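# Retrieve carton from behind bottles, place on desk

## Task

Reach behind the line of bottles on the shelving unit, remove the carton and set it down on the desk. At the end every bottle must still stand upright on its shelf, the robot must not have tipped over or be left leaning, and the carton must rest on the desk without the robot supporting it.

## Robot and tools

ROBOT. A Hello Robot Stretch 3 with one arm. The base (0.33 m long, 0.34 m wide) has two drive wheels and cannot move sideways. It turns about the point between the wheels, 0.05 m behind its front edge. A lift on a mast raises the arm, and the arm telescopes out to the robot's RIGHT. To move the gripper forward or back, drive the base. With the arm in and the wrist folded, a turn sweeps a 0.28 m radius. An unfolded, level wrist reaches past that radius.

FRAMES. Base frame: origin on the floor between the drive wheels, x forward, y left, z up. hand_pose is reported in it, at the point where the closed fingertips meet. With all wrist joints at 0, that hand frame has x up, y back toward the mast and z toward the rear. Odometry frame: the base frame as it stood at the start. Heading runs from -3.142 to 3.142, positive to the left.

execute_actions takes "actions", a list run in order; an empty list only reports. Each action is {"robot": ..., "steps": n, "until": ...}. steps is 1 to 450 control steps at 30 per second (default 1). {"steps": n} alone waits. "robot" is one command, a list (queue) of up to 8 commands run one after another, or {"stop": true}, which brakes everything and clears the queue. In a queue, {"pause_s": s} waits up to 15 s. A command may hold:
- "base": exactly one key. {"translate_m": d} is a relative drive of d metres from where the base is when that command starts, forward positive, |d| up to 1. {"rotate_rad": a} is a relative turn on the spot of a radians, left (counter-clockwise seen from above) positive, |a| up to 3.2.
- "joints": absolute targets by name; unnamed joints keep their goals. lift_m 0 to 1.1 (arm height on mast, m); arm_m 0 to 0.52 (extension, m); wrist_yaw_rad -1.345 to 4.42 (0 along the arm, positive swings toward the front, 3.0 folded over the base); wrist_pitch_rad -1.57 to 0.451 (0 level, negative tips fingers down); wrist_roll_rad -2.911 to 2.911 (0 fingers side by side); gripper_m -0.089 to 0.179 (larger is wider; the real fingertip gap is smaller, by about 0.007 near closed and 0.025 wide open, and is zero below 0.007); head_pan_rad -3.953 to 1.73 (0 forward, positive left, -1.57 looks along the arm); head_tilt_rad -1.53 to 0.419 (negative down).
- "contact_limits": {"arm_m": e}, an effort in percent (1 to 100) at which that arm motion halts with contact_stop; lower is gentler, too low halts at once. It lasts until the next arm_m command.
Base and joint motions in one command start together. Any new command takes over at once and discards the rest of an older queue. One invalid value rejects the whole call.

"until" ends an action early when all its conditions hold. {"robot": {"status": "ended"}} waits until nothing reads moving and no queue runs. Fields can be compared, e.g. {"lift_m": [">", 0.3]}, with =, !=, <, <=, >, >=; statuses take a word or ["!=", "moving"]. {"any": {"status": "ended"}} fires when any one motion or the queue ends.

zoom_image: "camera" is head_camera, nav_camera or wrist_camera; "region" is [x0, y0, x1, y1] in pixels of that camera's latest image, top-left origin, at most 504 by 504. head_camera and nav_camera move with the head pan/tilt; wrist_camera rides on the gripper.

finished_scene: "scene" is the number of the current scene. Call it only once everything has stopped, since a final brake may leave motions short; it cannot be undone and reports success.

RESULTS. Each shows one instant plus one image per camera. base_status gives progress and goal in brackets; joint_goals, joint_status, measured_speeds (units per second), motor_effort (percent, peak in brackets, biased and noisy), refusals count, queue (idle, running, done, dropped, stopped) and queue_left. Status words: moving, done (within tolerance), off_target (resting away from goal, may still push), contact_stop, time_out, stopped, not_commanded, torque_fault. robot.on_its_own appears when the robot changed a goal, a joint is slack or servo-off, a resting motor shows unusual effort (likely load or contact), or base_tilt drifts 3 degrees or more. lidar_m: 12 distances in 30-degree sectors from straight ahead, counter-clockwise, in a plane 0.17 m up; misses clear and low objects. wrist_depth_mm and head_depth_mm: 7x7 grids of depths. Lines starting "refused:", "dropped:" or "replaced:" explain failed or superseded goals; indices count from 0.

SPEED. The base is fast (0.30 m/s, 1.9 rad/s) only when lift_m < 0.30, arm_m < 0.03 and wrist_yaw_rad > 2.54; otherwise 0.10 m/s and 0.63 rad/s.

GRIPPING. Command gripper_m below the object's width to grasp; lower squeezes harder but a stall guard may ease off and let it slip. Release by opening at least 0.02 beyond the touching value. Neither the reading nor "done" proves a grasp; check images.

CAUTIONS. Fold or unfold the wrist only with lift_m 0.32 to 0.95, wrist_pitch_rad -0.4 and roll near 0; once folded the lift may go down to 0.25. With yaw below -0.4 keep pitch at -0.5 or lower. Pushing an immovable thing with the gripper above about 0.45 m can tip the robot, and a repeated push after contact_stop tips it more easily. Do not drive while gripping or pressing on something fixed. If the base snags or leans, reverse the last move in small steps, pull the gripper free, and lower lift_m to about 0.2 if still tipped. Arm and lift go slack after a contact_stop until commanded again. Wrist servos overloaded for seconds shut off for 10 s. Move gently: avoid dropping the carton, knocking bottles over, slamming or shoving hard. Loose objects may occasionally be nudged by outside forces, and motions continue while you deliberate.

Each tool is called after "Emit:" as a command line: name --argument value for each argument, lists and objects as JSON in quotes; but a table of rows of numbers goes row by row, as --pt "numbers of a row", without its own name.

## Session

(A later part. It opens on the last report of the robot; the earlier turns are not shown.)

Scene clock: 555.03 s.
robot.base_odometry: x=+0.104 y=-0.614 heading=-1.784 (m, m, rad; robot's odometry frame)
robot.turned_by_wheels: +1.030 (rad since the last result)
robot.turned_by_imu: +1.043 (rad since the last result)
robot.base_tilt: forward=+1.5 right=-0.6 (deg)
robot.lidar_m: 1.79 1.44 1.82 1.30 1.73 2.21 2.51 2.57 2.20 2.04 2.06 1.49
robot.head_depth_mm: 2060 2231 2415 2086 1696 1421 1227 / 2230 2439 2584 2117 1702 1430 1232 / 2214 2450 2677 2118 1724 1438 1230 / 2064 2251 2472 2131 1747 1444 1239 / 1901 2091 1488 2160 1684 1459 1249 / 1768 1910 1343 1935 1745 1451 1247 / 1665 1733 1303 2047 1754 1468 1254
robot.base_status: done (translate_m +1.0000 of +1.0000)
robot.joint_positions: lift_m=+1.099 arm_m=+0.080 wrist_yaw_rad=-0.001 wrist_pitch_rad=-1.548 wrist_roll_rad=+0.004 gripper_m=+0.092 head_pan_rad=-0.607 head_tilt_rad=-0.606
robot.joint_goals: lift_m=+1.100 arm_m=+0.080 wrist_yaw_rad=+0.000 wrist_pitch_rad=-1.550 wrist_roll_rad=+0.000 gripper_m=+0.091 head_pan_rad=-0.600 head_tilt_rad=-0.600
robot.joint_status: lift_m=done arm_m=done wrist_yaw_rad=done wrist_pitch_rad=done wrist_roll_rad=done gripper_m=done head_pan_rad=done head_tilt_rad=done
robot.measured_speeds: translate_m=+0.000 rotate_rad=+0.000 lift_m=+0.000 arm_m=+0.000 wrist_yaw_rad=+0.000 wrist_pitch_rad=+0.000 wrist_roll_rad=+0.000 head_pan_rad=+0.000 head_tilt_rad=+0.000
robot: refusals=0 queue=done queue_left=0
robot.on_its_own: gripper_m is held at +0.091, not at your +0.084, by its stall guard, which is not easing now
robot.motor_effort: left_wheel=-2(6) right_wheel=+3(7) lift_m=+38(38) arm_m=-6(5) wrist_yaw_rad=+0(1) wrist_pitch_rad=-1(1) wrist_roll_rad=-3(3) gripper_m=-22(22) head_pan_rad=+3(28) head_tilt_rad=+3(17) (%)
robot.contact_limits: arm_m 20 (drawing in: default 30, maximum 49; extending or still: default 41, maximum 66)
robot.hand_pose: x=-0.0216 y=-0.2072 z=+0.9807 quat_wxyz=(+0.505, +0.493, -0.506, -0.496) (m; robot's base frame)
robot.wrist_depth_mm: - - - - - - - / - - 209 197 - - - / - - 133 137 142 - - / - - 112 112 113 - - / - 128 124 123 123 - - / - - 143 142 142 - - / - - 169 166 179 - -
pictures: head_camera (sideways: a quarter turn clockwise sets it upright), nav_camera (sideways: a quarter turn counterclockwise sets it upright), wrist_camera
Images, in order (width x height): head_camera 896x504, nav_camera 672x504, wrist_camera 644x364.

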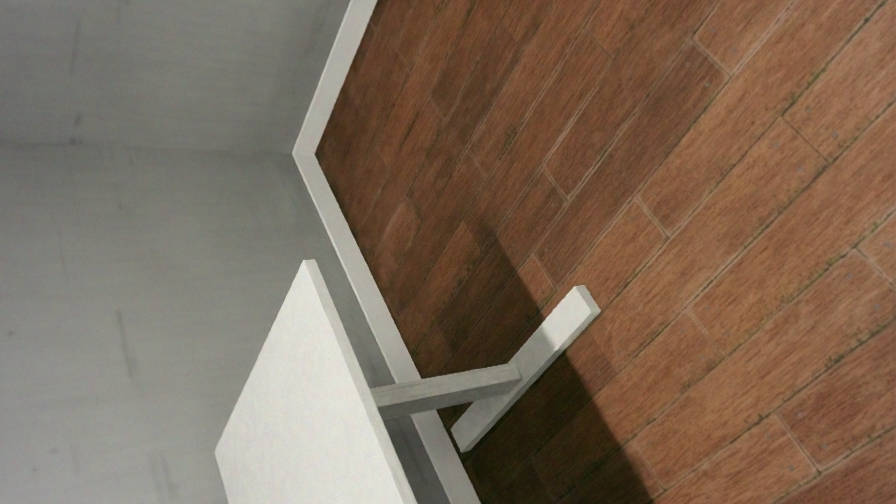

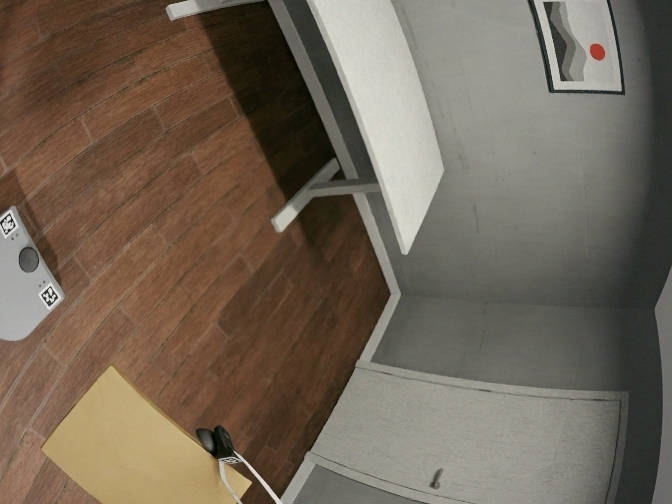

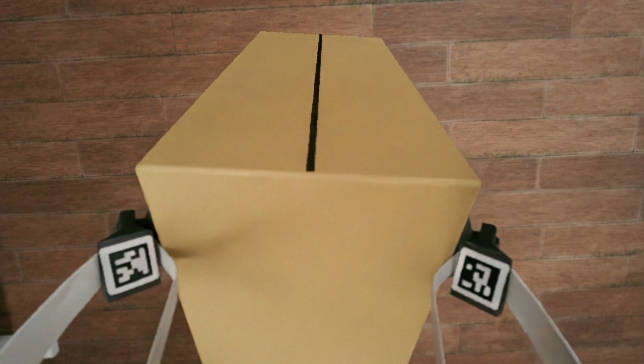

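Emit:
execute_actions --actions '[{"robot": [{"base": {"translate_m": 0.6}}, {"base": {"rotate_rad": 1.67}, "joints": {"head_pan_rad": -1.3, "head_tilt_rad": -0.8}}], "steps": 450, "until": {"robot": {"status": "ended"}}}]'

Scene clock: 570.93 s.
robot.base_odometry: x=-0.023 y=-1.200 heading=-0.114 (m, m, rad; robot's odometry frame)
robot.turned_by_wheels: +1.670 (rad since the last result)
robot.turned_by_imu: +1.673 (rad since the last result)
robot.base_tilt: forward=+1.6 right=-0.7 (deg)
robot.lidar_m: 1.35 1.54 2.53 3.12 2.82 2.07 1.97 1.69 0.94 1.19 0.95 1.70
robot.head_depth_mm: 1026 1107 - - 300 286 - / 1048 1119 909 758 305 289 - / 1074 1140 914 772 311 292 282 / 1099 1150 917 767 698 1302 1152 / 1127 1162 926 769 1403 1306 1156 / 1160 1175 931 774 1435 1308 1166 / 1193 1181 942 780 1467 1295 1166
robot.base_status: done (rotate_rad +1.6699 of +1.6700)
robot.joint_positions: lift_m=+1.099 arm_m=+0.080 wrist_yaw_rad=-0.001 wrist_pitch_rad=-1.548 wrist_roll_rad=+0.004 gripper_m=+0.092 head_pan_rad=-1.293 head_tilt_rad=-0.790
robot.joint_goals: lift_m=+1.100 arm_m=+0.080 wrist_yaw_rad=+0.000 wrist_pitch_rad=-1.550 wrist_roll_rad=+0.000 gripper_m=+0.091 head_pan_rad=-1.300 head_tilt_rad=-0.800
robot.joint_status: lift_m=done arm_m=done wrist_yaw_rad=done wrist_pitch_rad=done wrist_roll_rad=done gripper_m=done head_pan_rad=done head_tilt_rad=done
robot.measured_speeds: translate_m=+0.000 rotate_rad=+0.000 lift_m=+0.000 arm_m=+0.000 wrist_yaw_rad=+0.000 wrist_pitch_rad=+0.000 wrist_roll_rad=+0.000 head_pan_rad=+0.000 head_tilt_rad=+0.000
robot: refusals=0 queue=done queue_left=0
robot.on_its_own: gripper_m is held at +0.091, not at your +0.084, by its stall guard, which is not easing now
robot.motor_effort: left_wheel=-1(6) right_wheel=+2(6) lift_m=+39(38) arm_m=-7(6) wrist_yaw_rad=+1(1) wrist_pitch_rad=-1(1) wrist_roll_rad=-3(2) gripper_m=-22(22) head_pan_rad=-3(27) head_tilt_rad=-4(23) (%)
robot.contact_limits: arm_m 20 (drawing in: default 30, maximum 49; extending or still: default 41, maximum 66)
robot.hand_pose: x=-0.0216 y=-0.2072 z=+0.9807 quat_wxyz=(+0.505, +0.493, -0.506, -0.496) (m; robot's base frame)
robot.wrist_depth_mm: - - - 390 399 393 399 / - - 209 197 - - - / - - 133 137 142 - - / - - 113 112 113 - - / - 128 125 124 123 - - / - - 143 142 142 - - / - - 168 167 178 - -
pictures: head_camera (sideways: a quarter turn clockwise sets it upright), nav_camera (sideways: a quarter turn counterclockwise sets it upright), wrist_camera
Images, in order (width x height): head_camera 896x504, nav_camera 672x504, wrist_camera 644x364.

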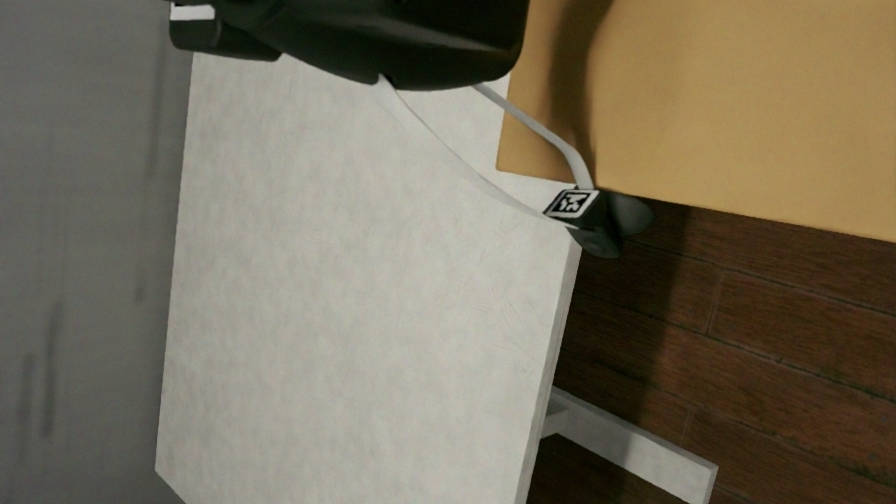

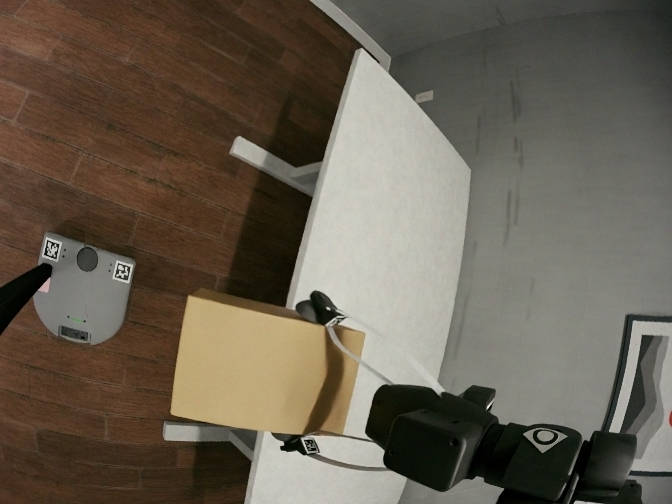

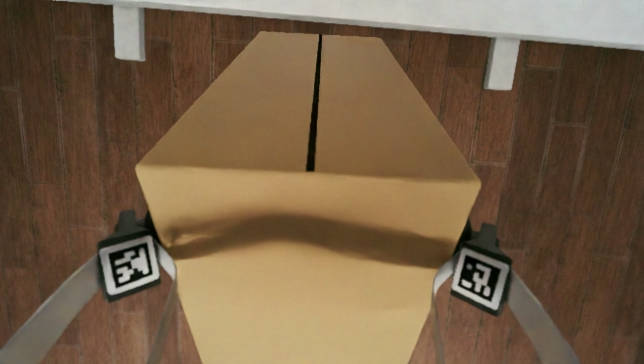

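Emit:
execute_actions --actions '[{"robot": [{"joints": {"arm_m": 0.3, "head_pan_rad": -1.45, "head_tilt_rad": -0.9}, "contact_limits": {"arm_m": 12}}], "steps": 450, "until": {"robot": {"status": "ended"}}}]'

Scene clock: 591.20 s.
robot.base_odometry: x=-0.023 y=-1.200 heading=-0.114 (m, m, rad; robot's odometry frame)
robot.turned_by_wheels: +0.000 (rad since the last result)
robot.turned_by_imu: +0.001 (rad since the last result)
robot.base_tilt: forward=+1.6 right=-0.7 (deg)
robot.lidar_m: 1.35 1.54 2.52 3.12 2.81 2.06 1.98 1.69 0.95 1.20 0.95 1.71
robot.head_depth_mm: 1069 693 424 663 1364 1235 1115 / 1095 440 420 451 1366 1245 1124 / 1081 443 424 465 1377 1250 1134 / 1088 991 793 688 1399 1251 1124 / 1095 970 813 702 1399 1251 1133 / 1113 979 820 705 1409 1254 1133 / 1122 980 824 724 1401 1260 1140
robot.base_status: done (rotate_rad +1.6699 of +1.6700)
robot.joint_positions: lift_m=+1.099 arm_m=+0.300 wrist_yaw_rad=-0.001 wrist_pitch_rad=-1.548 wrist_roll_rad=+0.004 gripper_m=+0.092 head_pan_rad=-1.443 head_tilt_rad=-0.889
robot.joint_goals: lift_m=+1.100 arm_m=+0.300 wrist_yaw_rad=+0.000 wrist_pitch_rad=-1.550 wrist_roll_rad=+0.000 gripper_m=+0.091 head_pan_rad=-1.450 head_tilt_rad=-0.900
robot.joint_status: lift_m=done arm_m=done wrist_yaw_rad=done wrist_pitch_rad=done wrist_roll_rad=done gripper_m=done head_pan_rad=done head_tilt_rad=done
robot.measured_speeds: translate_m=+0.000 rotate_rad=+0.000 lift_m=+0.000 arm_m=+0.000 wrist_yaw_rad=+0.000 wrist_pitch_rad=+0.000 wrist_roll_rad=+0.000 head_pan_rad=+0.000 head_tilt_rad=+0.000
robot: refusals=0 queue=done queue_left=0
robot.on_its_own: gripper_m is held at +0.091, not at your +0.084, by its stall guard, which is not easing now
robot.motor_effort: left_wheel=-1(1) right_wheel=+2(3) lift_m=+38(38) arm_m=+6(3) wrist_yaw_rad=+0(1) wrist_pitch_rad=-1(1) wrist_roll_rad=-3(3) gripper_m=-22(22) head_pan_rad=-3(13) head_tilt_rad=-5(14) (%)
robot.contact_limits: arm_m 12 (drawing in: default 30, maximum 49; extending or still: default 41, maximum 66)
robot.hand_pose: x=-0.0216 y=-0.4264 z=+0.9807 quat_wxyz=(+0.505, +0.493, -0.506, -0.496) (m; robot's base frame)
robot.wrist_depth_mm: 396 392 391 384 398 389 394 / 405 402 208 199 402 404 406 / 417 413 132 137 143 416 421 / - 425 112 112 113 431 433 / - 128 124 124 123 - - / - - 143 142 142 - - / - - 167 166 178 - -
pictures: head_camera (sideways: a quarter turn clockwise sets it upright), nav_camera (sideways: a quarter turn counterclockwise sets it upright), wrist_camera
Images, in order (width x height): head_camera 896x504, nav_camera 672x504, wrist_camera 644x364.

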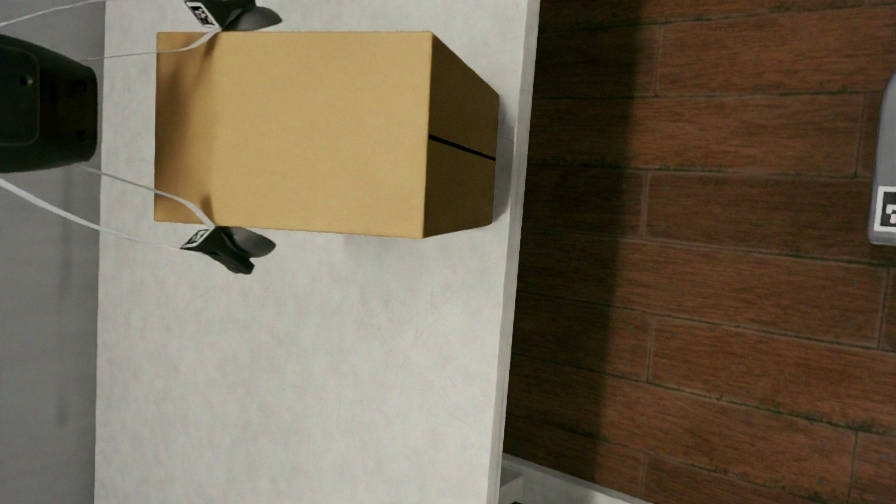

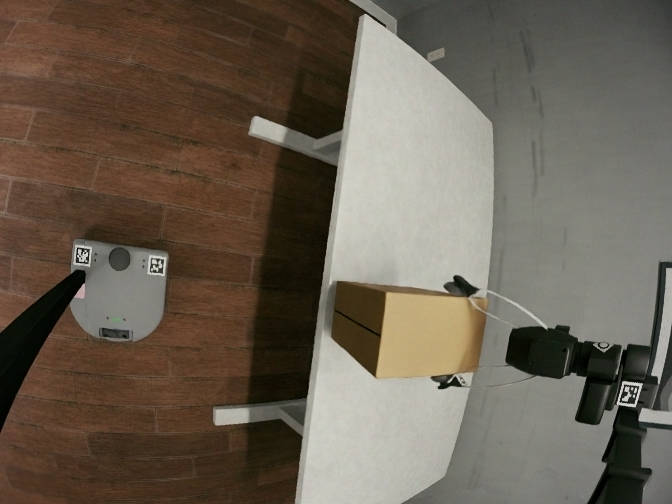

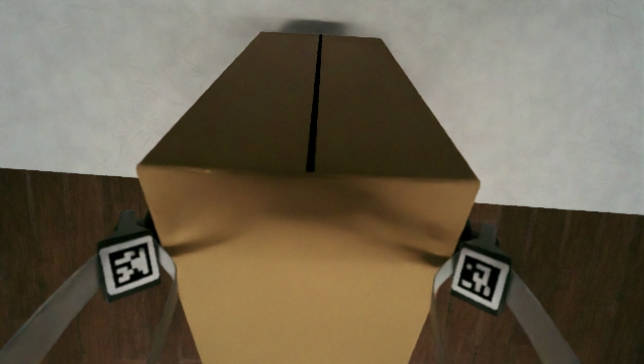

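Emit:
execute_actions --actions '[{"robot": [{"joints": {"arm_m": 0.515, "head_tilt_rad": -0.75}, "contact_limits": {"arm_m": 12}}, {"joints": {"lift_m": 1.085}}], "steps": 450, "until": {"robot": {"status": "ended"}}}]'

Scene clock: 623.97 s.
robot.base_odometry: x=-0.023 y=-1.200 heading=-0.114 (m, m, rad; robot's odometry frame)
robot.turned_by_wheels: +0.000 (rad since the last result)
robot.turned_by_imu: +0.001 (rad since the last result)
robot.base_tilt: forward=+1.6 right=-0.7 (deg)
robot.lidar_m: 1.35 1.54 2.53 3.11 2.81 2.06 1.97 1.69 0.95 1.20 0.95 1.71
robot.head_depth_mm: 1019 1112 922 781 663 1306 1158 / 1082 611 580 749 667 1312 1162 / 1043 622 588 753 685 1317 1166 / 1056 1154 971 795 690 1324 1170 / 1065 1158 975 799 694 1335 1176 / 1077 1175 983 803 712 1336 1176 / 1083 1189 993 811 715 1334 1181
robot.base_status: done (rotate_rad +1.6699 of +1.6700)
robot.joint_positions: lift_m=+1.086 arm_m=+0.515 wrist_yaw_rad=-0.001 wrist_pitch_rad=-1.545 wrist_roll_rad=+0.004 gripper_m=+0.092 head_pan_rad=-1.443 head_tilt_rad=-0.754
robot.joint_goals: lift_m=+1.086 arm_m=+0.515 wrist_yaw_rad=+0.000 wrist_pitch_rad=-1.550 wrist_roll_rad=+0.000 gripper_m=+0.091 head_pan_rad=-1.450 head_tilt_rad=-0.750
robot.joint_status: lift_m=contact_stop arm_m=done wrist_yaw_rad=done wrist_pitch_rad=done wrist_roll_rad=done gripper_m=done head_pan_rad=done head_tilt_rad=done
robot.measured_speeds: translate_m=+0.000 rotate_rad=+0.000 lift_m=+0.002 arm_m=+0.001 wrist_yaw_rad=+0.000 wrist_pitch_rad=+0.024 wrist_roll_rad=+0.000 head_pan_rad=+0.000 head_tilt_rad=+0.000
robot: refusals=0 queue=dropped queue_left=0
robot.on_its_own: gripper_m is held at +0.091, not at your +0.084, by its stall guard, which is not easing now; lift_m is slack since a contact_stop, until your next command for it
robot.motor_effort: left_wheel=-1(1) right_wheel=+3(3) lift_m=+26(39) arm_m=+5(7) wrist_yaw_rad=+1(0) wrist_pitch_rad=-3(3) wrist_roll_rad=-3(3) gripper_m=-22(22) head_pan_rad=-2(2) head_tilt_rad=+2(18) (%)
robot.contact_limits: arm_m 12 (drawing in: default 30, maximum 49; extending or still: default 41, maximum 66)
robot.hand_pose: x=-0.0216 y=-0.6420 z=+0.9678 quat_wxyz=(+0.505, +0.493, -0.507, -0.495) (m; robot's base frame)
robot.wrist_depth_mm: 383 378 379 381 385 386 389 / 390 396 211 198 390 396 397 / 404 406 131 135 140 410 408 / 419 411 112 112 111 416 423 / 427 127 123 123 122 432 434 / 443 448 142 140 140 448 452 / - - 165 164 170 464 460
pictures: head_camera (sideways: a quarter turn clockwise sets it upright), nav_camera (sideways: a quarter turn counterclockwise sets it upright), wrist_camera
Images, in order (width x height): head_camera 896x504, nav_camera 672x504, wrist_camera 644x364.

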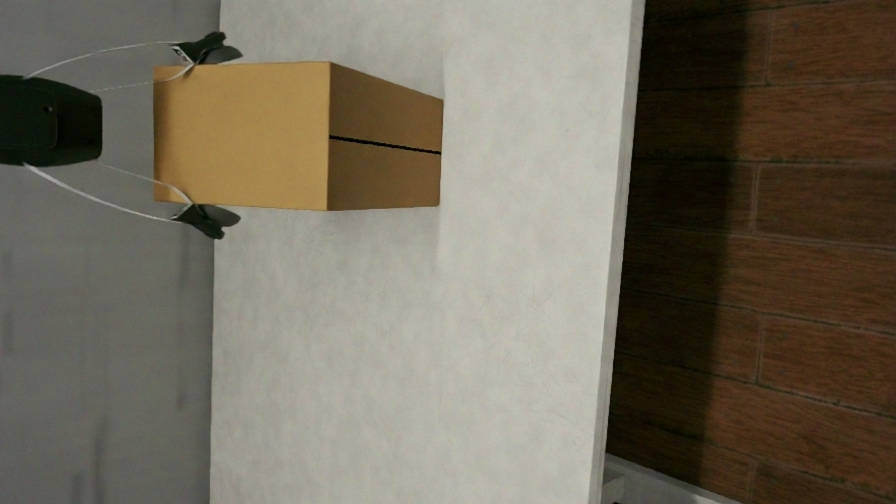

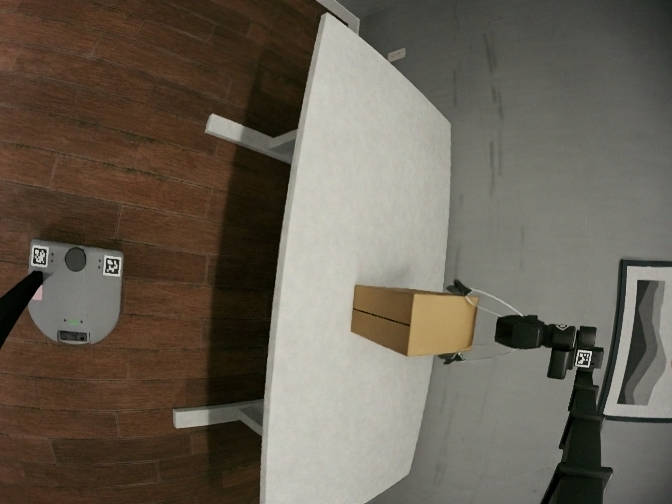

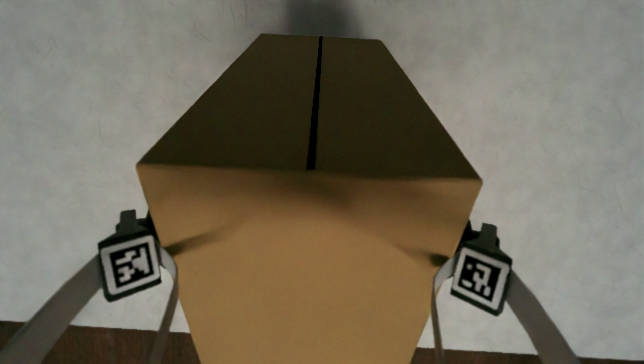

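Emit:
execute_actions --actions '[{"robot": {"joints": {"wrist_pitch_rad": -1.4, "arm_m": 0.44, "lift_m": 1.09}, "contact_limits": {"arm_m": 20}}, "steps": 120, "until": {"robot": {"status": "ended"}}}, {"robot": {"joints": {"wrist_pitch_rad": -1.25, "arm_m": 0.365, "lift_m": 1.078}, "contact_limits": {"arm_m": 20}}, "steps": 120, "until": {"robot": {"status": "ended"}}}]'

Scene clock: 634.13 s.
robot.base_odometry: x=-0.023 y=-1.200 heading=-0.114 (m, m, rad; robot's odometry frame)
robot.turned_by_wheels: +0.000 (rad since the last result)
robot.turned_by_imu: +0.001 (rad since the last result)
robot.base_tilt: forward=+1.6 right=-0.7 (deg)
robot.lidar_m: 1.35 1.54 2.52 3.09 2.81 2.07 1.98 1.69 0.95 1.20 0.95 1.70
robot.head_depth_mm: 1024 1115 922 778 663 1310 1152 / - 558 547 728 667 1308 1160 / 1031 565 552 733 684 1326 1162 / 1058 1155 970 796 688 1319 1169 / 1068 1165 974 799 693 1332 1170 / 1077 1181 984 806 710 1338 1177 / 1086 1195 988 809 714 1341 1181
robot.base_status: done (rotate_rad +1.6699 of +1.6700)
robot.joint_positions: lift_m=+1.080 arm_m=+0.365 wrist_yaw_rad=-0.001 wrist_pitch_rad=-1.243 wrist_roll_rad=+0.004 gripper_m=+0.092 head_pan_rad=-1.443 head_tilt_rad=-0.754
robot.joint_goals: lift_m=+1.080 arm_m=+0.365 wrist_yaw_rad=+0.000 wrist_pitch_rad=-1.250 wrist_roll_rad=+0.000 gripper_m=+0.091 head_pan_rad=-1.450 head_tilt_rad=-0.750
robot.joint_status: lift_m=contact_stop arm_m=done wrist_yaw_rad=done wrist_pitch_rad=done wrist_roll_rad=done gripper_m=done head_pan_rad=done head_tilt_rad=done
robot.measured_speeds: translate_m=+0.000 rotate_rad=+0.000 lift_m=+0.000 arm_m=+0.000 wrist_yaw_rad=+0.000 wrist_pitch_rad=+0.000 wrist_roll_rad=+0.000 head_pan_rad=+0.000 head_tilt_rad=+0.000
robot: refusals=0 queue=dropped queue_left=0
robot.on_its_own: gripper_m is held at +0.091, not at your +0.084, by its stall guard, which is not easing now; lift_m is slack since a contact_stop, until your next command for it
robot.motor_effort: left_wheel=-1(2) right_wheel=+3(3) lift_m=+30(37) arm_m=-7(5) wrist_yaw_rad=+1(0) wrist_pitch_rad=-4(12) wrist_roll_rad=-3(2) gripper_m=-22(22) head_pan_rad=-3(3) head_tilt_rad=+1(2) (%)
robot.contact_limits: arm_m 20 (drawing in: default 30, maximum 49; extending or still: default 41, maximum 66)
robot.hand_pose: x=-0.0217 y=-0.5701 z=+0.9679 quat_wxyz=(+0.574, +0.411, -0.576, -0.413) (m; robot's base frame)
robot.wrist_depth_mm: 439 439 446 450 454 461 473 / 436 437 433 228 440 450 454 / 423 424 136 141 147 448 441 / 420 417 113 115 115 428 429 / 410 130 126 125 125 425 431 / 394 395 141 139 140 414 417 / 392 391 160 159 164 403 408
pictures: head_camera (sideways: a quarter turn clockwise sets it upright), nav_camera (sideways: a quarter turn counterclockwise sets it upright), wrist_camera
Images, in order (width x height): head_camera 896x504, nav_camera 672x504, wrist_camera 644x364.

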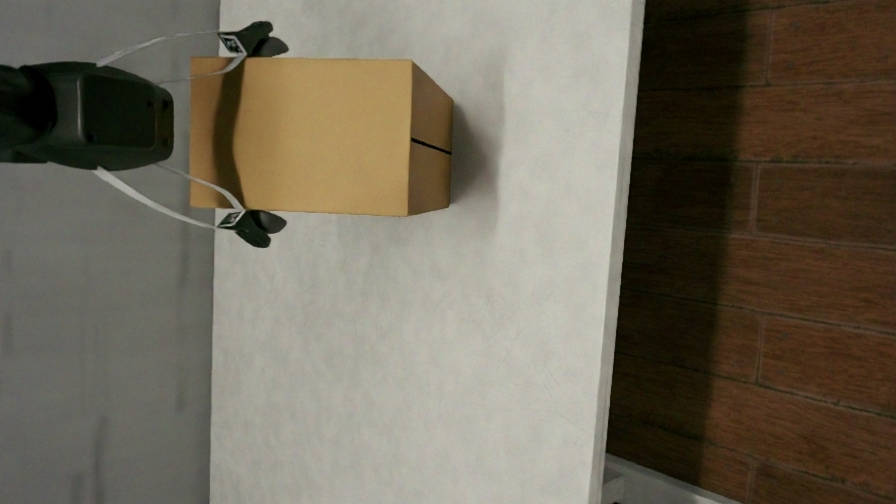

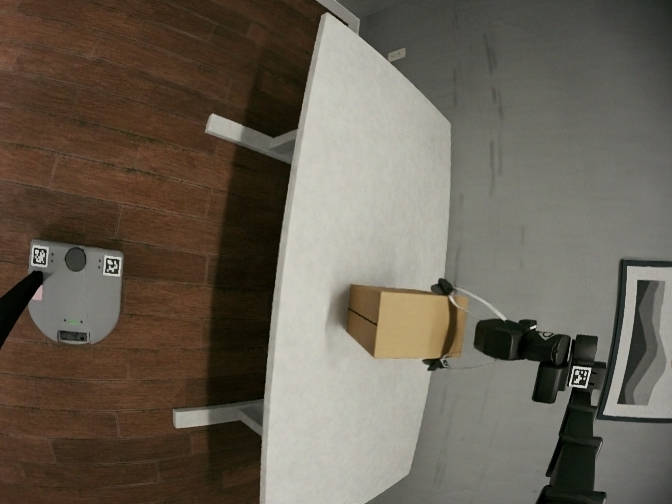

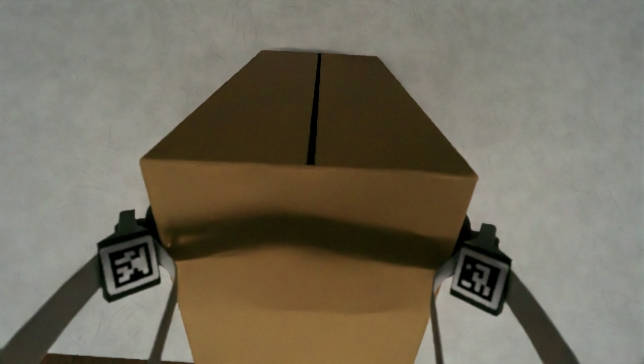

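Emit:
execute_actions --actions '[{"robot": {"joints": {"wrist_pitch_rad": -1.1, "arm_m": 0.295}, "contact_limits": {"arm_m": 20}}, "steps": 12}, {"robot": {"joints": {"lift_m": 1.06}}, "steps": 120, "until": {"robot": {"status": "ended"}}}, {"robot": {"joints": {"wrist_pitch_rad": -0.95, "arm_m": 0.225}, "contact_limits": {"arm_m": 20}}, "steps": 10}, {"robot": {"joints": {"lift_m": 1.028}}, "steps": 120, "until": {"robot": {"status": "ended"}}}]'

Scene clock: 649.63 s.
robot.base_odometry: x=-0.023 y=-1.200 heading=-0.114 (m, m, rad; robot's odometry frame)
robot.turned_by_wheels: +0.000 (rad since the last result)
robot.turned_by_imu: +0.001 (rad since the last result)
robot.base_tilt: forward=+1.6 right=-0.7 (deg)
robot.lidar_m: 1.35 1.53 2.52 3.11 2.81 2.06 1.98 1.69 0.94 1.20 0.95 1.71
robot.head_depth_mm: - 1136 869 761 666 1304 1149 / - - 508 508 668 1315 1156 / 1029 1159 513 513 686 1325 1161 / 1055 1153 969 795 690 1321 1161 / 1067 1159 975 797 693 1325 1171 / 1078 1174 984 806 712 1331 1181 / 1091 1192 986 807 716 1333 1177
robot.base_status: done (rotate_rad +1.6699 of +1.6700)
robot.joint_positions: lift_m=+1.045 arm_m=+0.225 wrist_yaw_rad=-0.001 wrist_pitch_rad=-0.952 wrist_roll_rad=+0.004 gripper_m=+0.092 head_pan_rad=-1.443 head_tilt_rad=-0.753
robot.joint_goals: lift_m=+1.045 arm_m=+0.225 wrist_yaw_rad=+0.000 wrist_pitch_rad=-0.950 wrist_roll_rad=+0.000 gripper_m=+0.091 head_pan_rad=-1.450 head_tilt_rad=-0.750
robot.joint_status: lift_m=contact_stop arm_m=done wrist_yaw_rad=done wrist_pitch_rad=done wrist_roll_rad=done gripper_m=done head_pan_rad=done head_tilt_rad=done
robot.measured_speeds: translate_m=+0.000 rotate_rad=+0.000 lift_m=+0.000 arm_m=+0.000 wrist_yaw_rad=+0.000 wrist_pitch_rad=+0.000 wrist_roll_rad=+0.000 head_pan_rad=+0.000 head_tilt_rad=+0.000
robot: refusals=0 queue=dropped queue_left=0
robot.on_its_own: gripper_m is held at +0.091, not at your +0.084, by its stall guard, which is not easing now; lift_m is slack since a contact_stop, until your next command for it (your +1.028 is given up)
robot.motor_effort: left_wheel=-1(3) right_wheel=+2(6) lift_m=+30(29) arm_m=-7(8) wrist_yaw_rad=+1(1) wrist_pitch_rad=+1(28) wrist_roll_rad=-3(3) gripper_m=-22(22) head_pan_rad=-3(2) head_tilt_rad=+2(1) (%)
robot.contact_limits: arm_m 20 (drawing in: default 30, maximum 49; extending or still: default 41, maximum 66)
robot.hand_pose: x=-0.0217 y=-0.4995 z=+0.9610 quat_wxyz=(+0.627, +0.323, -0.629, -0.325) (m; robot's base frame)
robot.wrist_depth_mm: 539 553 559 569 577 587 593 / 507 509 511 517 529 528 541 / 469 473 147 155 188 501 502 / 427 428 119 119 119 457 468 / 404 130 128 128 128 430 437 / 378 373 137 138 137 404 405 / 358 359 149 149 151 371 377
pictures: head_camera (sideways: a quarter turn clockwise sets it upright), nav_camera (sideways: a quarter turn counterclockwise sets it upright), wrist_camera
replaced: robot.lift_m: its motion had ended contact_stop
Images, in order (width x height): head_camera 896x504, nav_camera 672x504, wrist_camera 644x364.

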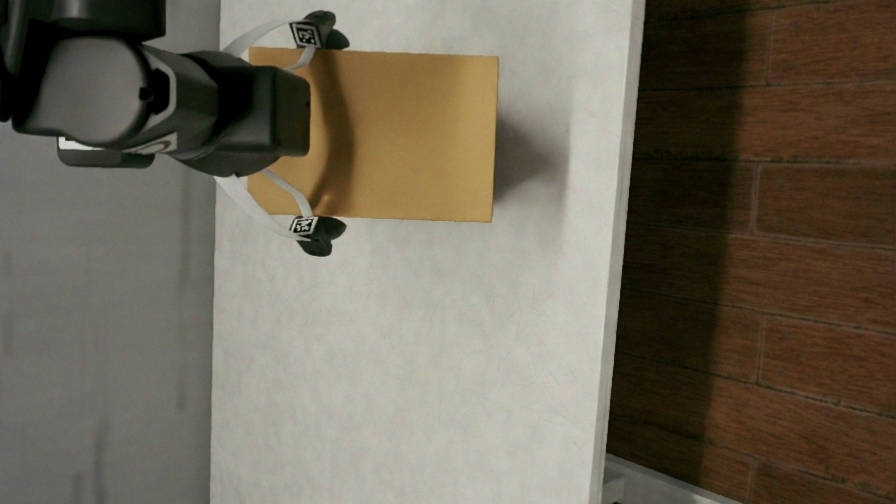

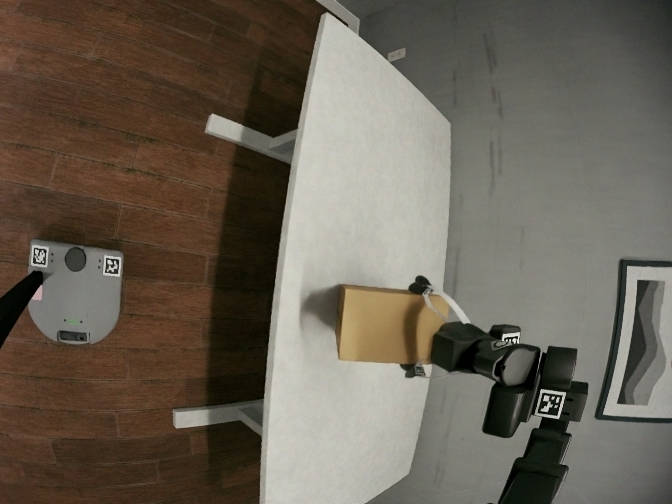

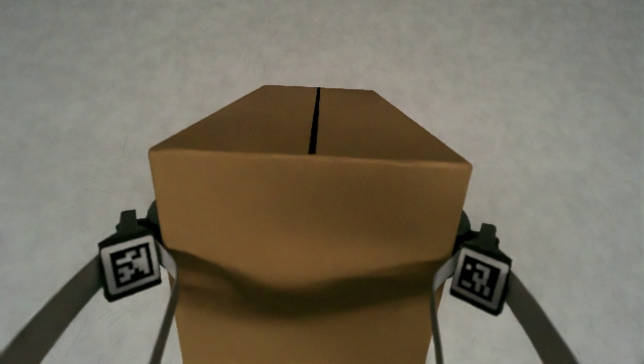

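Emit:
execute_actions --actions '[{"robot": {"joints": {"wrist_pitch_rad": -1.15, "lift_m": 1.045}}, "steps": 60, "until": {"robot": {"status": "ended"}}}, {"robot": {"joints": {"wrist_pitch_rad": -1.3, "lift_m": 1.03}}, "steps": 60, "until": {"robot": {"status": "ended"}}}]'

Scene clock: 668.77 s.
robot.base_odometry: x=-0.023 y=-1.200 heading=-0.114 (m, m, rad; robot's odometry frame)
robot.turned_by_wheels: +0.000 (rad since the last result)
robot.turned_by_imu: +0.001 (rad since the last result)
robot.base_tilt: forward=+1.5 right=-0.6 (deg)
robot.lidar_m: 1.35 1.54 2.52 3.13 2.81 2.07 1.98 1.69 0.95 1.20 0.95 1.71
robot.head_depth_mm: - 1132 946 726 650 1303 1152 / - - 471 487 510 1304 1162 / 1043 1143 477 490 516 1321 1167 / 1058 1151 968 773 675 1324 1162 / 1064 1162 974 801 692 1328 1175 / 1073 1182 982 805 711 1335 1175 / 1088 1192 992 806 716 1334 1180
robot.base_status: done (rotate_rad +1.6699 of +1.6700)
robot.joint_positions: lift_m=+1.044 arm_m=+0.225 wrist_yaw_rad=-0.002 wrist_pitch_rad=-1.289 wrist_roll_rad=+0.004 gripper_m=+0.092 head_pan_rad=-1.443 head_tilt_rad=-0.753
robot.joint_goals: lift_m=+1.044 arm_m=+0.225 wrist_yaw_rad=+0.000 wrist_pitch_rad=-1.300 wrist_roll_rad=+0.000 gripper_m=+0.091 head_pan_rad=-1.450 head_tilt_rad=-0.750
robot.joint_status: lift_m=contact_stop arm_m=done wrist_yaw_rad=done wrist_pitch_rad=done wrist_roll_rad=done gripper_m=done head_pan_rad=done head_tilt_rad=done
robot.measured_speeds: translate_m=+0.000 rotate_rad=+0.000 lift_m=+0.000 arm_m=+0.000 wrist_yaw_rad=+0.000 wrist_pitch_rad=+0.000 wrist_roll_rad=+0.000 head_pan_rad=+0.000 head_tilt_rad=+0.000
robot: refusals=0 queue=dropped queue_left=0
robot.on_its_own: gripper_m is held at +0.091, not at your +0.084, by its stall guard, which is not easing now; lift_m is slack since a contact_stop, until your next command for it (your +1.030 is given up)
robot.motor_effort: left_wheel=-1(2) right_wheel=+2(5) lift_m=+30(32) arm_m=-1(6) wrist_yaw_rad=+2(2) wrist_pitch_rad=-6(11) wrist_roll_rad=-3(3) gripper_m=-23(23) head_pan_rad=-2(3) head_tilt_rad=+1(1) (%)
robot.contact_limits: arm_m 20 (drawing in: default 30, maximum 49; extending or still: default 41, maximum 66)
robot.hand_pose: x=-0.0217 y=-0.4182 z=+0.9297 quat_wxyz=(+0.564, +0.423, -0.566, -0.426) (m; robot's base frame)
robot.wrist_depth_mm: 383 396 151 154 161 400 400 / 383 384 130 132 135 394 399 / 377 382 114 115 117 389 395 / 378 102 101 102 104 388 392 / - 114 112 111 109 382 384 / - - 165 162 174 - - / - - - - - - -
pictures: head_camera (sideways: a quarter turn clockwise sets it upright), nav_camera (sideways: a quarter turn counterclockwise sets it upright), wrist_camera
Images, in order (width x height): head_camera 896x504, nav_camera 672x504, wrist_camera 644x364.

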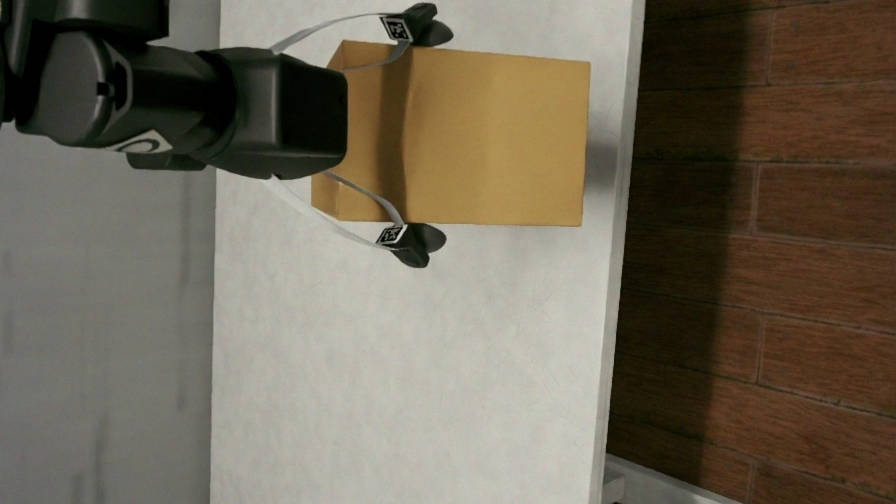

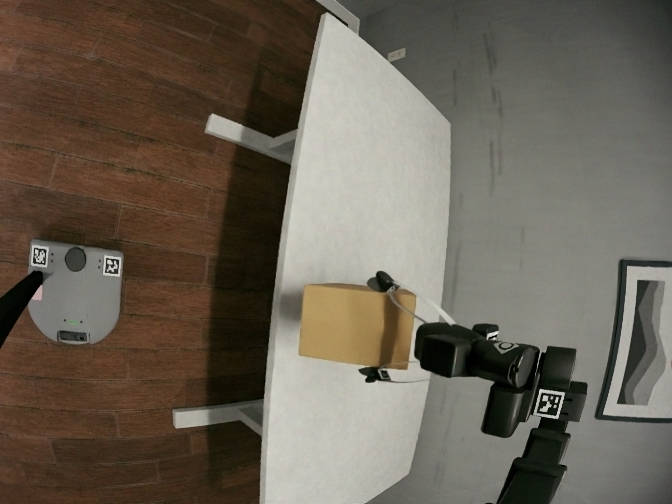

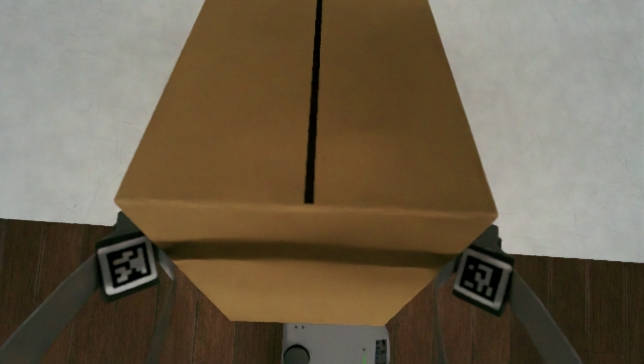

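Emit:
execute_actions --actions '[{"robot": {"joints": {"wrist_pitch_rad": -0.9, "arm_m": 0.145}, "contact_limits": {"arm_m": 20}}, "steps": 8}, {"robot": {"joints": {"lift_m": 1.012}}, "steps": 90, "until": {"robot": {"status": "ended"}}}, {"robot": {"joints": {"wrist_pitch_rad": -0.5, "arm_m": 0.08}, "contact_limits": {"arm_m": 20}}, "steps": 6}, {"robot": {"joints": {"lift_m": 0.946}}, "steps": 90, "until": {"robot": {"status": "ended"}}}]'

Scene clock: 689.47 s.
robot.base_odometry: x=-0.023 y=-1.200 heading=-0.114 (m, m, rad; robot's odometry frame)
robot.turned_by_wheels: +0.000 (rad since the last result)
robot.turned_by_imu: +0.001 (rad since the last result)
robot.base_tilt: forward=+1.5 right=-0.7 (deg)
robot.lidar_m: 1.35 1.54 2.52 3.12 2.82 2.06 1.98 1.69 0.94 1.19 0.95 1.71
robot.head_depth_mm: 1020 1125 1018 - - 1305 1155 / 1030 1133 1038 - - 1311 1157 / 1046 1149 997 486 641 1311 1163 / 1053 1159 969 776 674 1312 1165 / 1065 1163 976 799 692 1332 1174 / 1074 1181 980 806 712 1336 1179 / 1085 1189 992 810 716 1333 1175
robot.base_status: done (rotate_rad +1.6699 of +1.6700)
robot.joint_positions: lift_m=+0.946 arm_m=+0.080 wrist_yaw_rad=-0.001 wrist_pitch_rad=-0.513 wrist_roll_rad=+0.004 gripper_m=+0.092 head_pan_rad=-1.443 head_tilt_rad=-0.753
robot.joint_goals: lift_m=+0.946 arm_m=+0.080 wrist_yaw_rad=+0.000 wrist_pitch_rad=-0.500 wrist_roll_rad=+0.000 gripper_m=+0.091 head_pan_rad=-1.450 head_tilt_rad=-0.750
robot.joint_status: lift_m=done arm_m=done wrist_yaw_rad=done wrist_pitch_rad=done wrist_roll_rad=done gripper_m=done head_pan_rad=done head_tilt_rad=done
robot.measured_speeds: translate_m=+0.000 rotate_rad=+0.000 lift_m=+0.000 arm_m=+0.000 wrist_yaw_rad=+0.000 wrist_pitch_rad=+0.000 wrist_roll_rad=+0.000 head_pan_rad=+0.000 head_tilt_rad=+0.000
robot: refusals=0 queue=done queue_left=0
robot.on_its_own: gripper_m is held at +0.091, not at your +0.084, by its stall guard, which is not easing now
robot.motor_effort: left_wheel=-1(1) right_wheel=+2(2) lift_m=+22(30) arm_m=-6(8) wrist_yaw_rad=+1(2) wrist_pitch_rad=+8(26) wrist_roll_rad=-3(3) gripper_m=-22(23) head_pan_rad=-1(2) head_tilt_rad=+1(2) (%)
robot.contact_limits: arm_m 20 (drawing in: default 30, maximum 49; extending or still: default 41, maximum 66)
robot.hand_pose: x=-0.0218 y=-0.4368 z=+0.9384 quat_wxyz=(+0.683, +0.179, -0.685, -0.180) (m; robot's base frame)
robot.wrist_depth_mm: 843 810 831 807 822 824 809 / 790 769 834 837 876 883 883 / 613 623 124 246 690 719 727 / 502 495 126 127 127 571 579 / 429 131 130 131 131 485 478 / 372 362 134 134 135 415 414 / 326 328 138 139 140 354 362
pictures: head_camera (sideways: a quarter turn clockwise sets it upright), nav_camera (sideways: a quarter turn counterclockwise sets it upright), wrist_camera
replaced: robot.lift_m: its motion had ended contact_stop
Images, in order (width x height): head_camera 896x504, nav_camera 672x504, wrist_camera 644x364.

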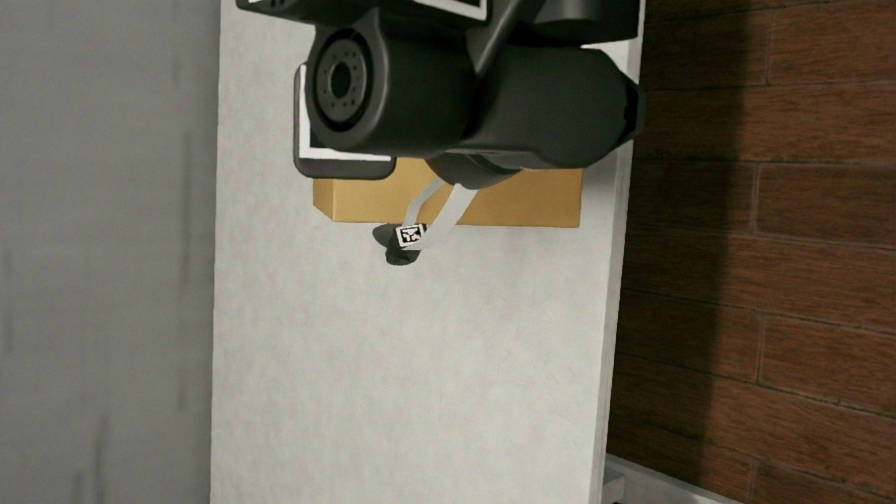

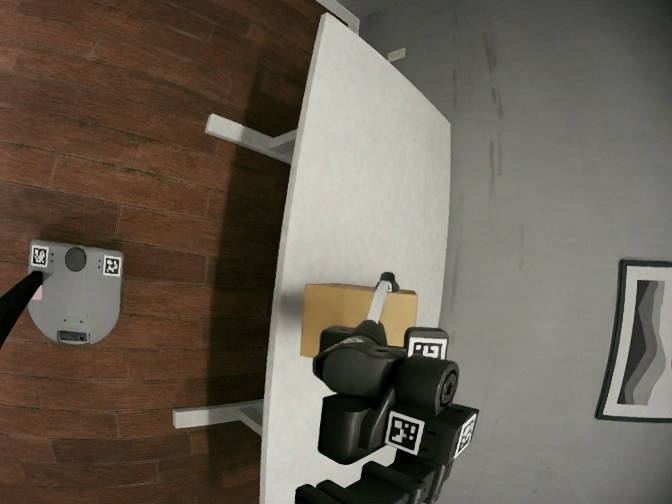

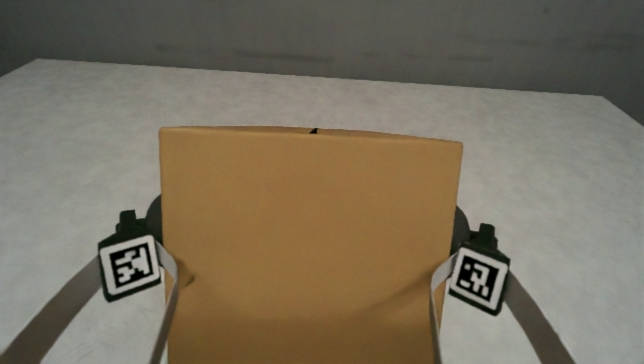

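Emit:
execute_actions --actions '[]'

Scene clock: 703.13 s.
robot.base_odometry: x=-0.023 y=-1.200 heading=-0.114 (m, m, rad; robot's odometry frame)
robot.turned_by_wheels: +0.000 (rad since the last result)
robot.turned_by_imu: +0.000 (rad since the last result)
robot.base_tilt: forward=+1.5 right=-0.7 (deg)
robot.lidar_m: 1.35 1.54 2.52 3.11 2.81 2.07 1.98 1.69 0.95 1.19 0.95 1.71
robot.head_depth_mm: 1018 1123 1018 - - 1307 1160 / 1028 1128 1043 - - 1309 1162 / 1042 1142 997 487 643 1310 1165 / 1053 1156 970 772 673 1326 1166 / 1063 1163 976 801 693 1330 1173 / 1077 1179 984 803 712 1335 1181 / 1090 1191 992 809 718 1337 1177
robot.base_status: done (rotate_rad +1.6699 of +1.6700)
robot.joint_positions: lift_m=+0.946 arm_m=+0.080 wrist_yaw_rad=-0.001 wrist_pitch_rad=-0.513 wrist_roll_rad=+0.004 gripper_m=+0.092 head_pan_rad=-1.443 head_tilt_rad=-0.753
robot.joint_goals: lift_m=+0.946 arm_m=+0.080 wrist_yaw_rad=+0.000 wrist_pitch_rad=-0.500 wrist_roll_rad=+0.000 gripper_m=+0.091 head_pan_rad=-1.450 head_tilt_rad=-0.750
robot.joint_status: lift_m=done arm_m=done wrist_yaw_rad=done wrist_pitch_rad=done wrist_roll_rad=done gripper_m=done head_pan_rad=done head_tilt_rad=done
robot.measured_speeds: translate_m=+0.000 rotate_rad=+0.000 lift_m=+0.000 arm_m=+0.000 wrist_yaw_rad=+0.000 wrist_pitch_rad=+0.000 wrist_roll_rad=+0.000 head_pan_rad=+0.000 head_tilt_rad=+0.000
robot: refusals=0 queue=done queue_left=0
robot.on_its_own: gripper_m is held at +0.091, not at your +0.084, by its stall guard, which is not easing now
robot.motor_effort: left_wheel=+0(1) right_wheel=+2(2) lift_m=+22(22) arm_m=-5(6) wrist_yaw_rad=+1(1) wrist_pitch_rad=+8(8) wrist_roll_rad=-3(3) gripper_m=-21(21) head_pan_rad=-3(3) head_tilt_rad=+2(2) (%)
robot.contact_limits: arm_m 20 (drawing in: default 30, maximum 49; extending or still: default 41, maximum 66)
robot.hand_pose: x=-0.0218 y=-0.4368 z=+0.9384 quat_wxyz=(+0.683, +0.179, -0.685, -0.180) (m; robot's base frame)
robot.wrist_depth_mm: 830 831 824 822 811 808 803 / 783 787 846 876 839 905 899 / 616 632 124 245 689 696 720 / 506 493 126 127 127 565 576 / 427 131 130 130 131 483 482 / 375 357 133 134 135 411 411 / 329 330 138 139 139 351 362
pictures: head_camera (sideways: a quarter turn clockwise sets it upright), nav_camera (sideways: a quarter turn counterclockwise sets it upright), wrist_camera
Images, in order (width x height): head_camera 896x504, nav_camera 672x504, wrist_camera 644x364.

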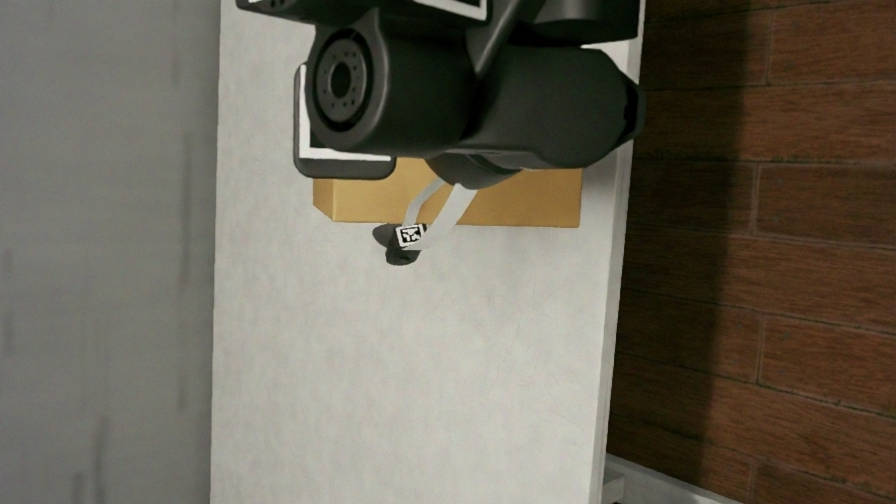

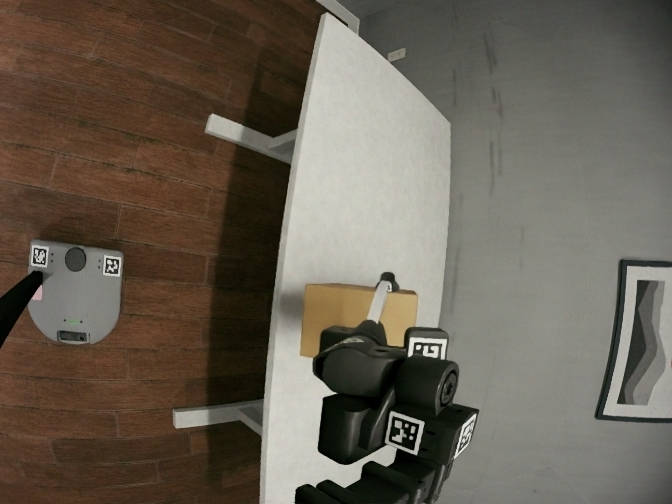

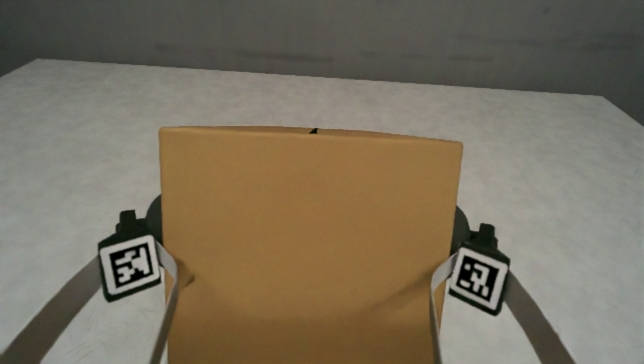

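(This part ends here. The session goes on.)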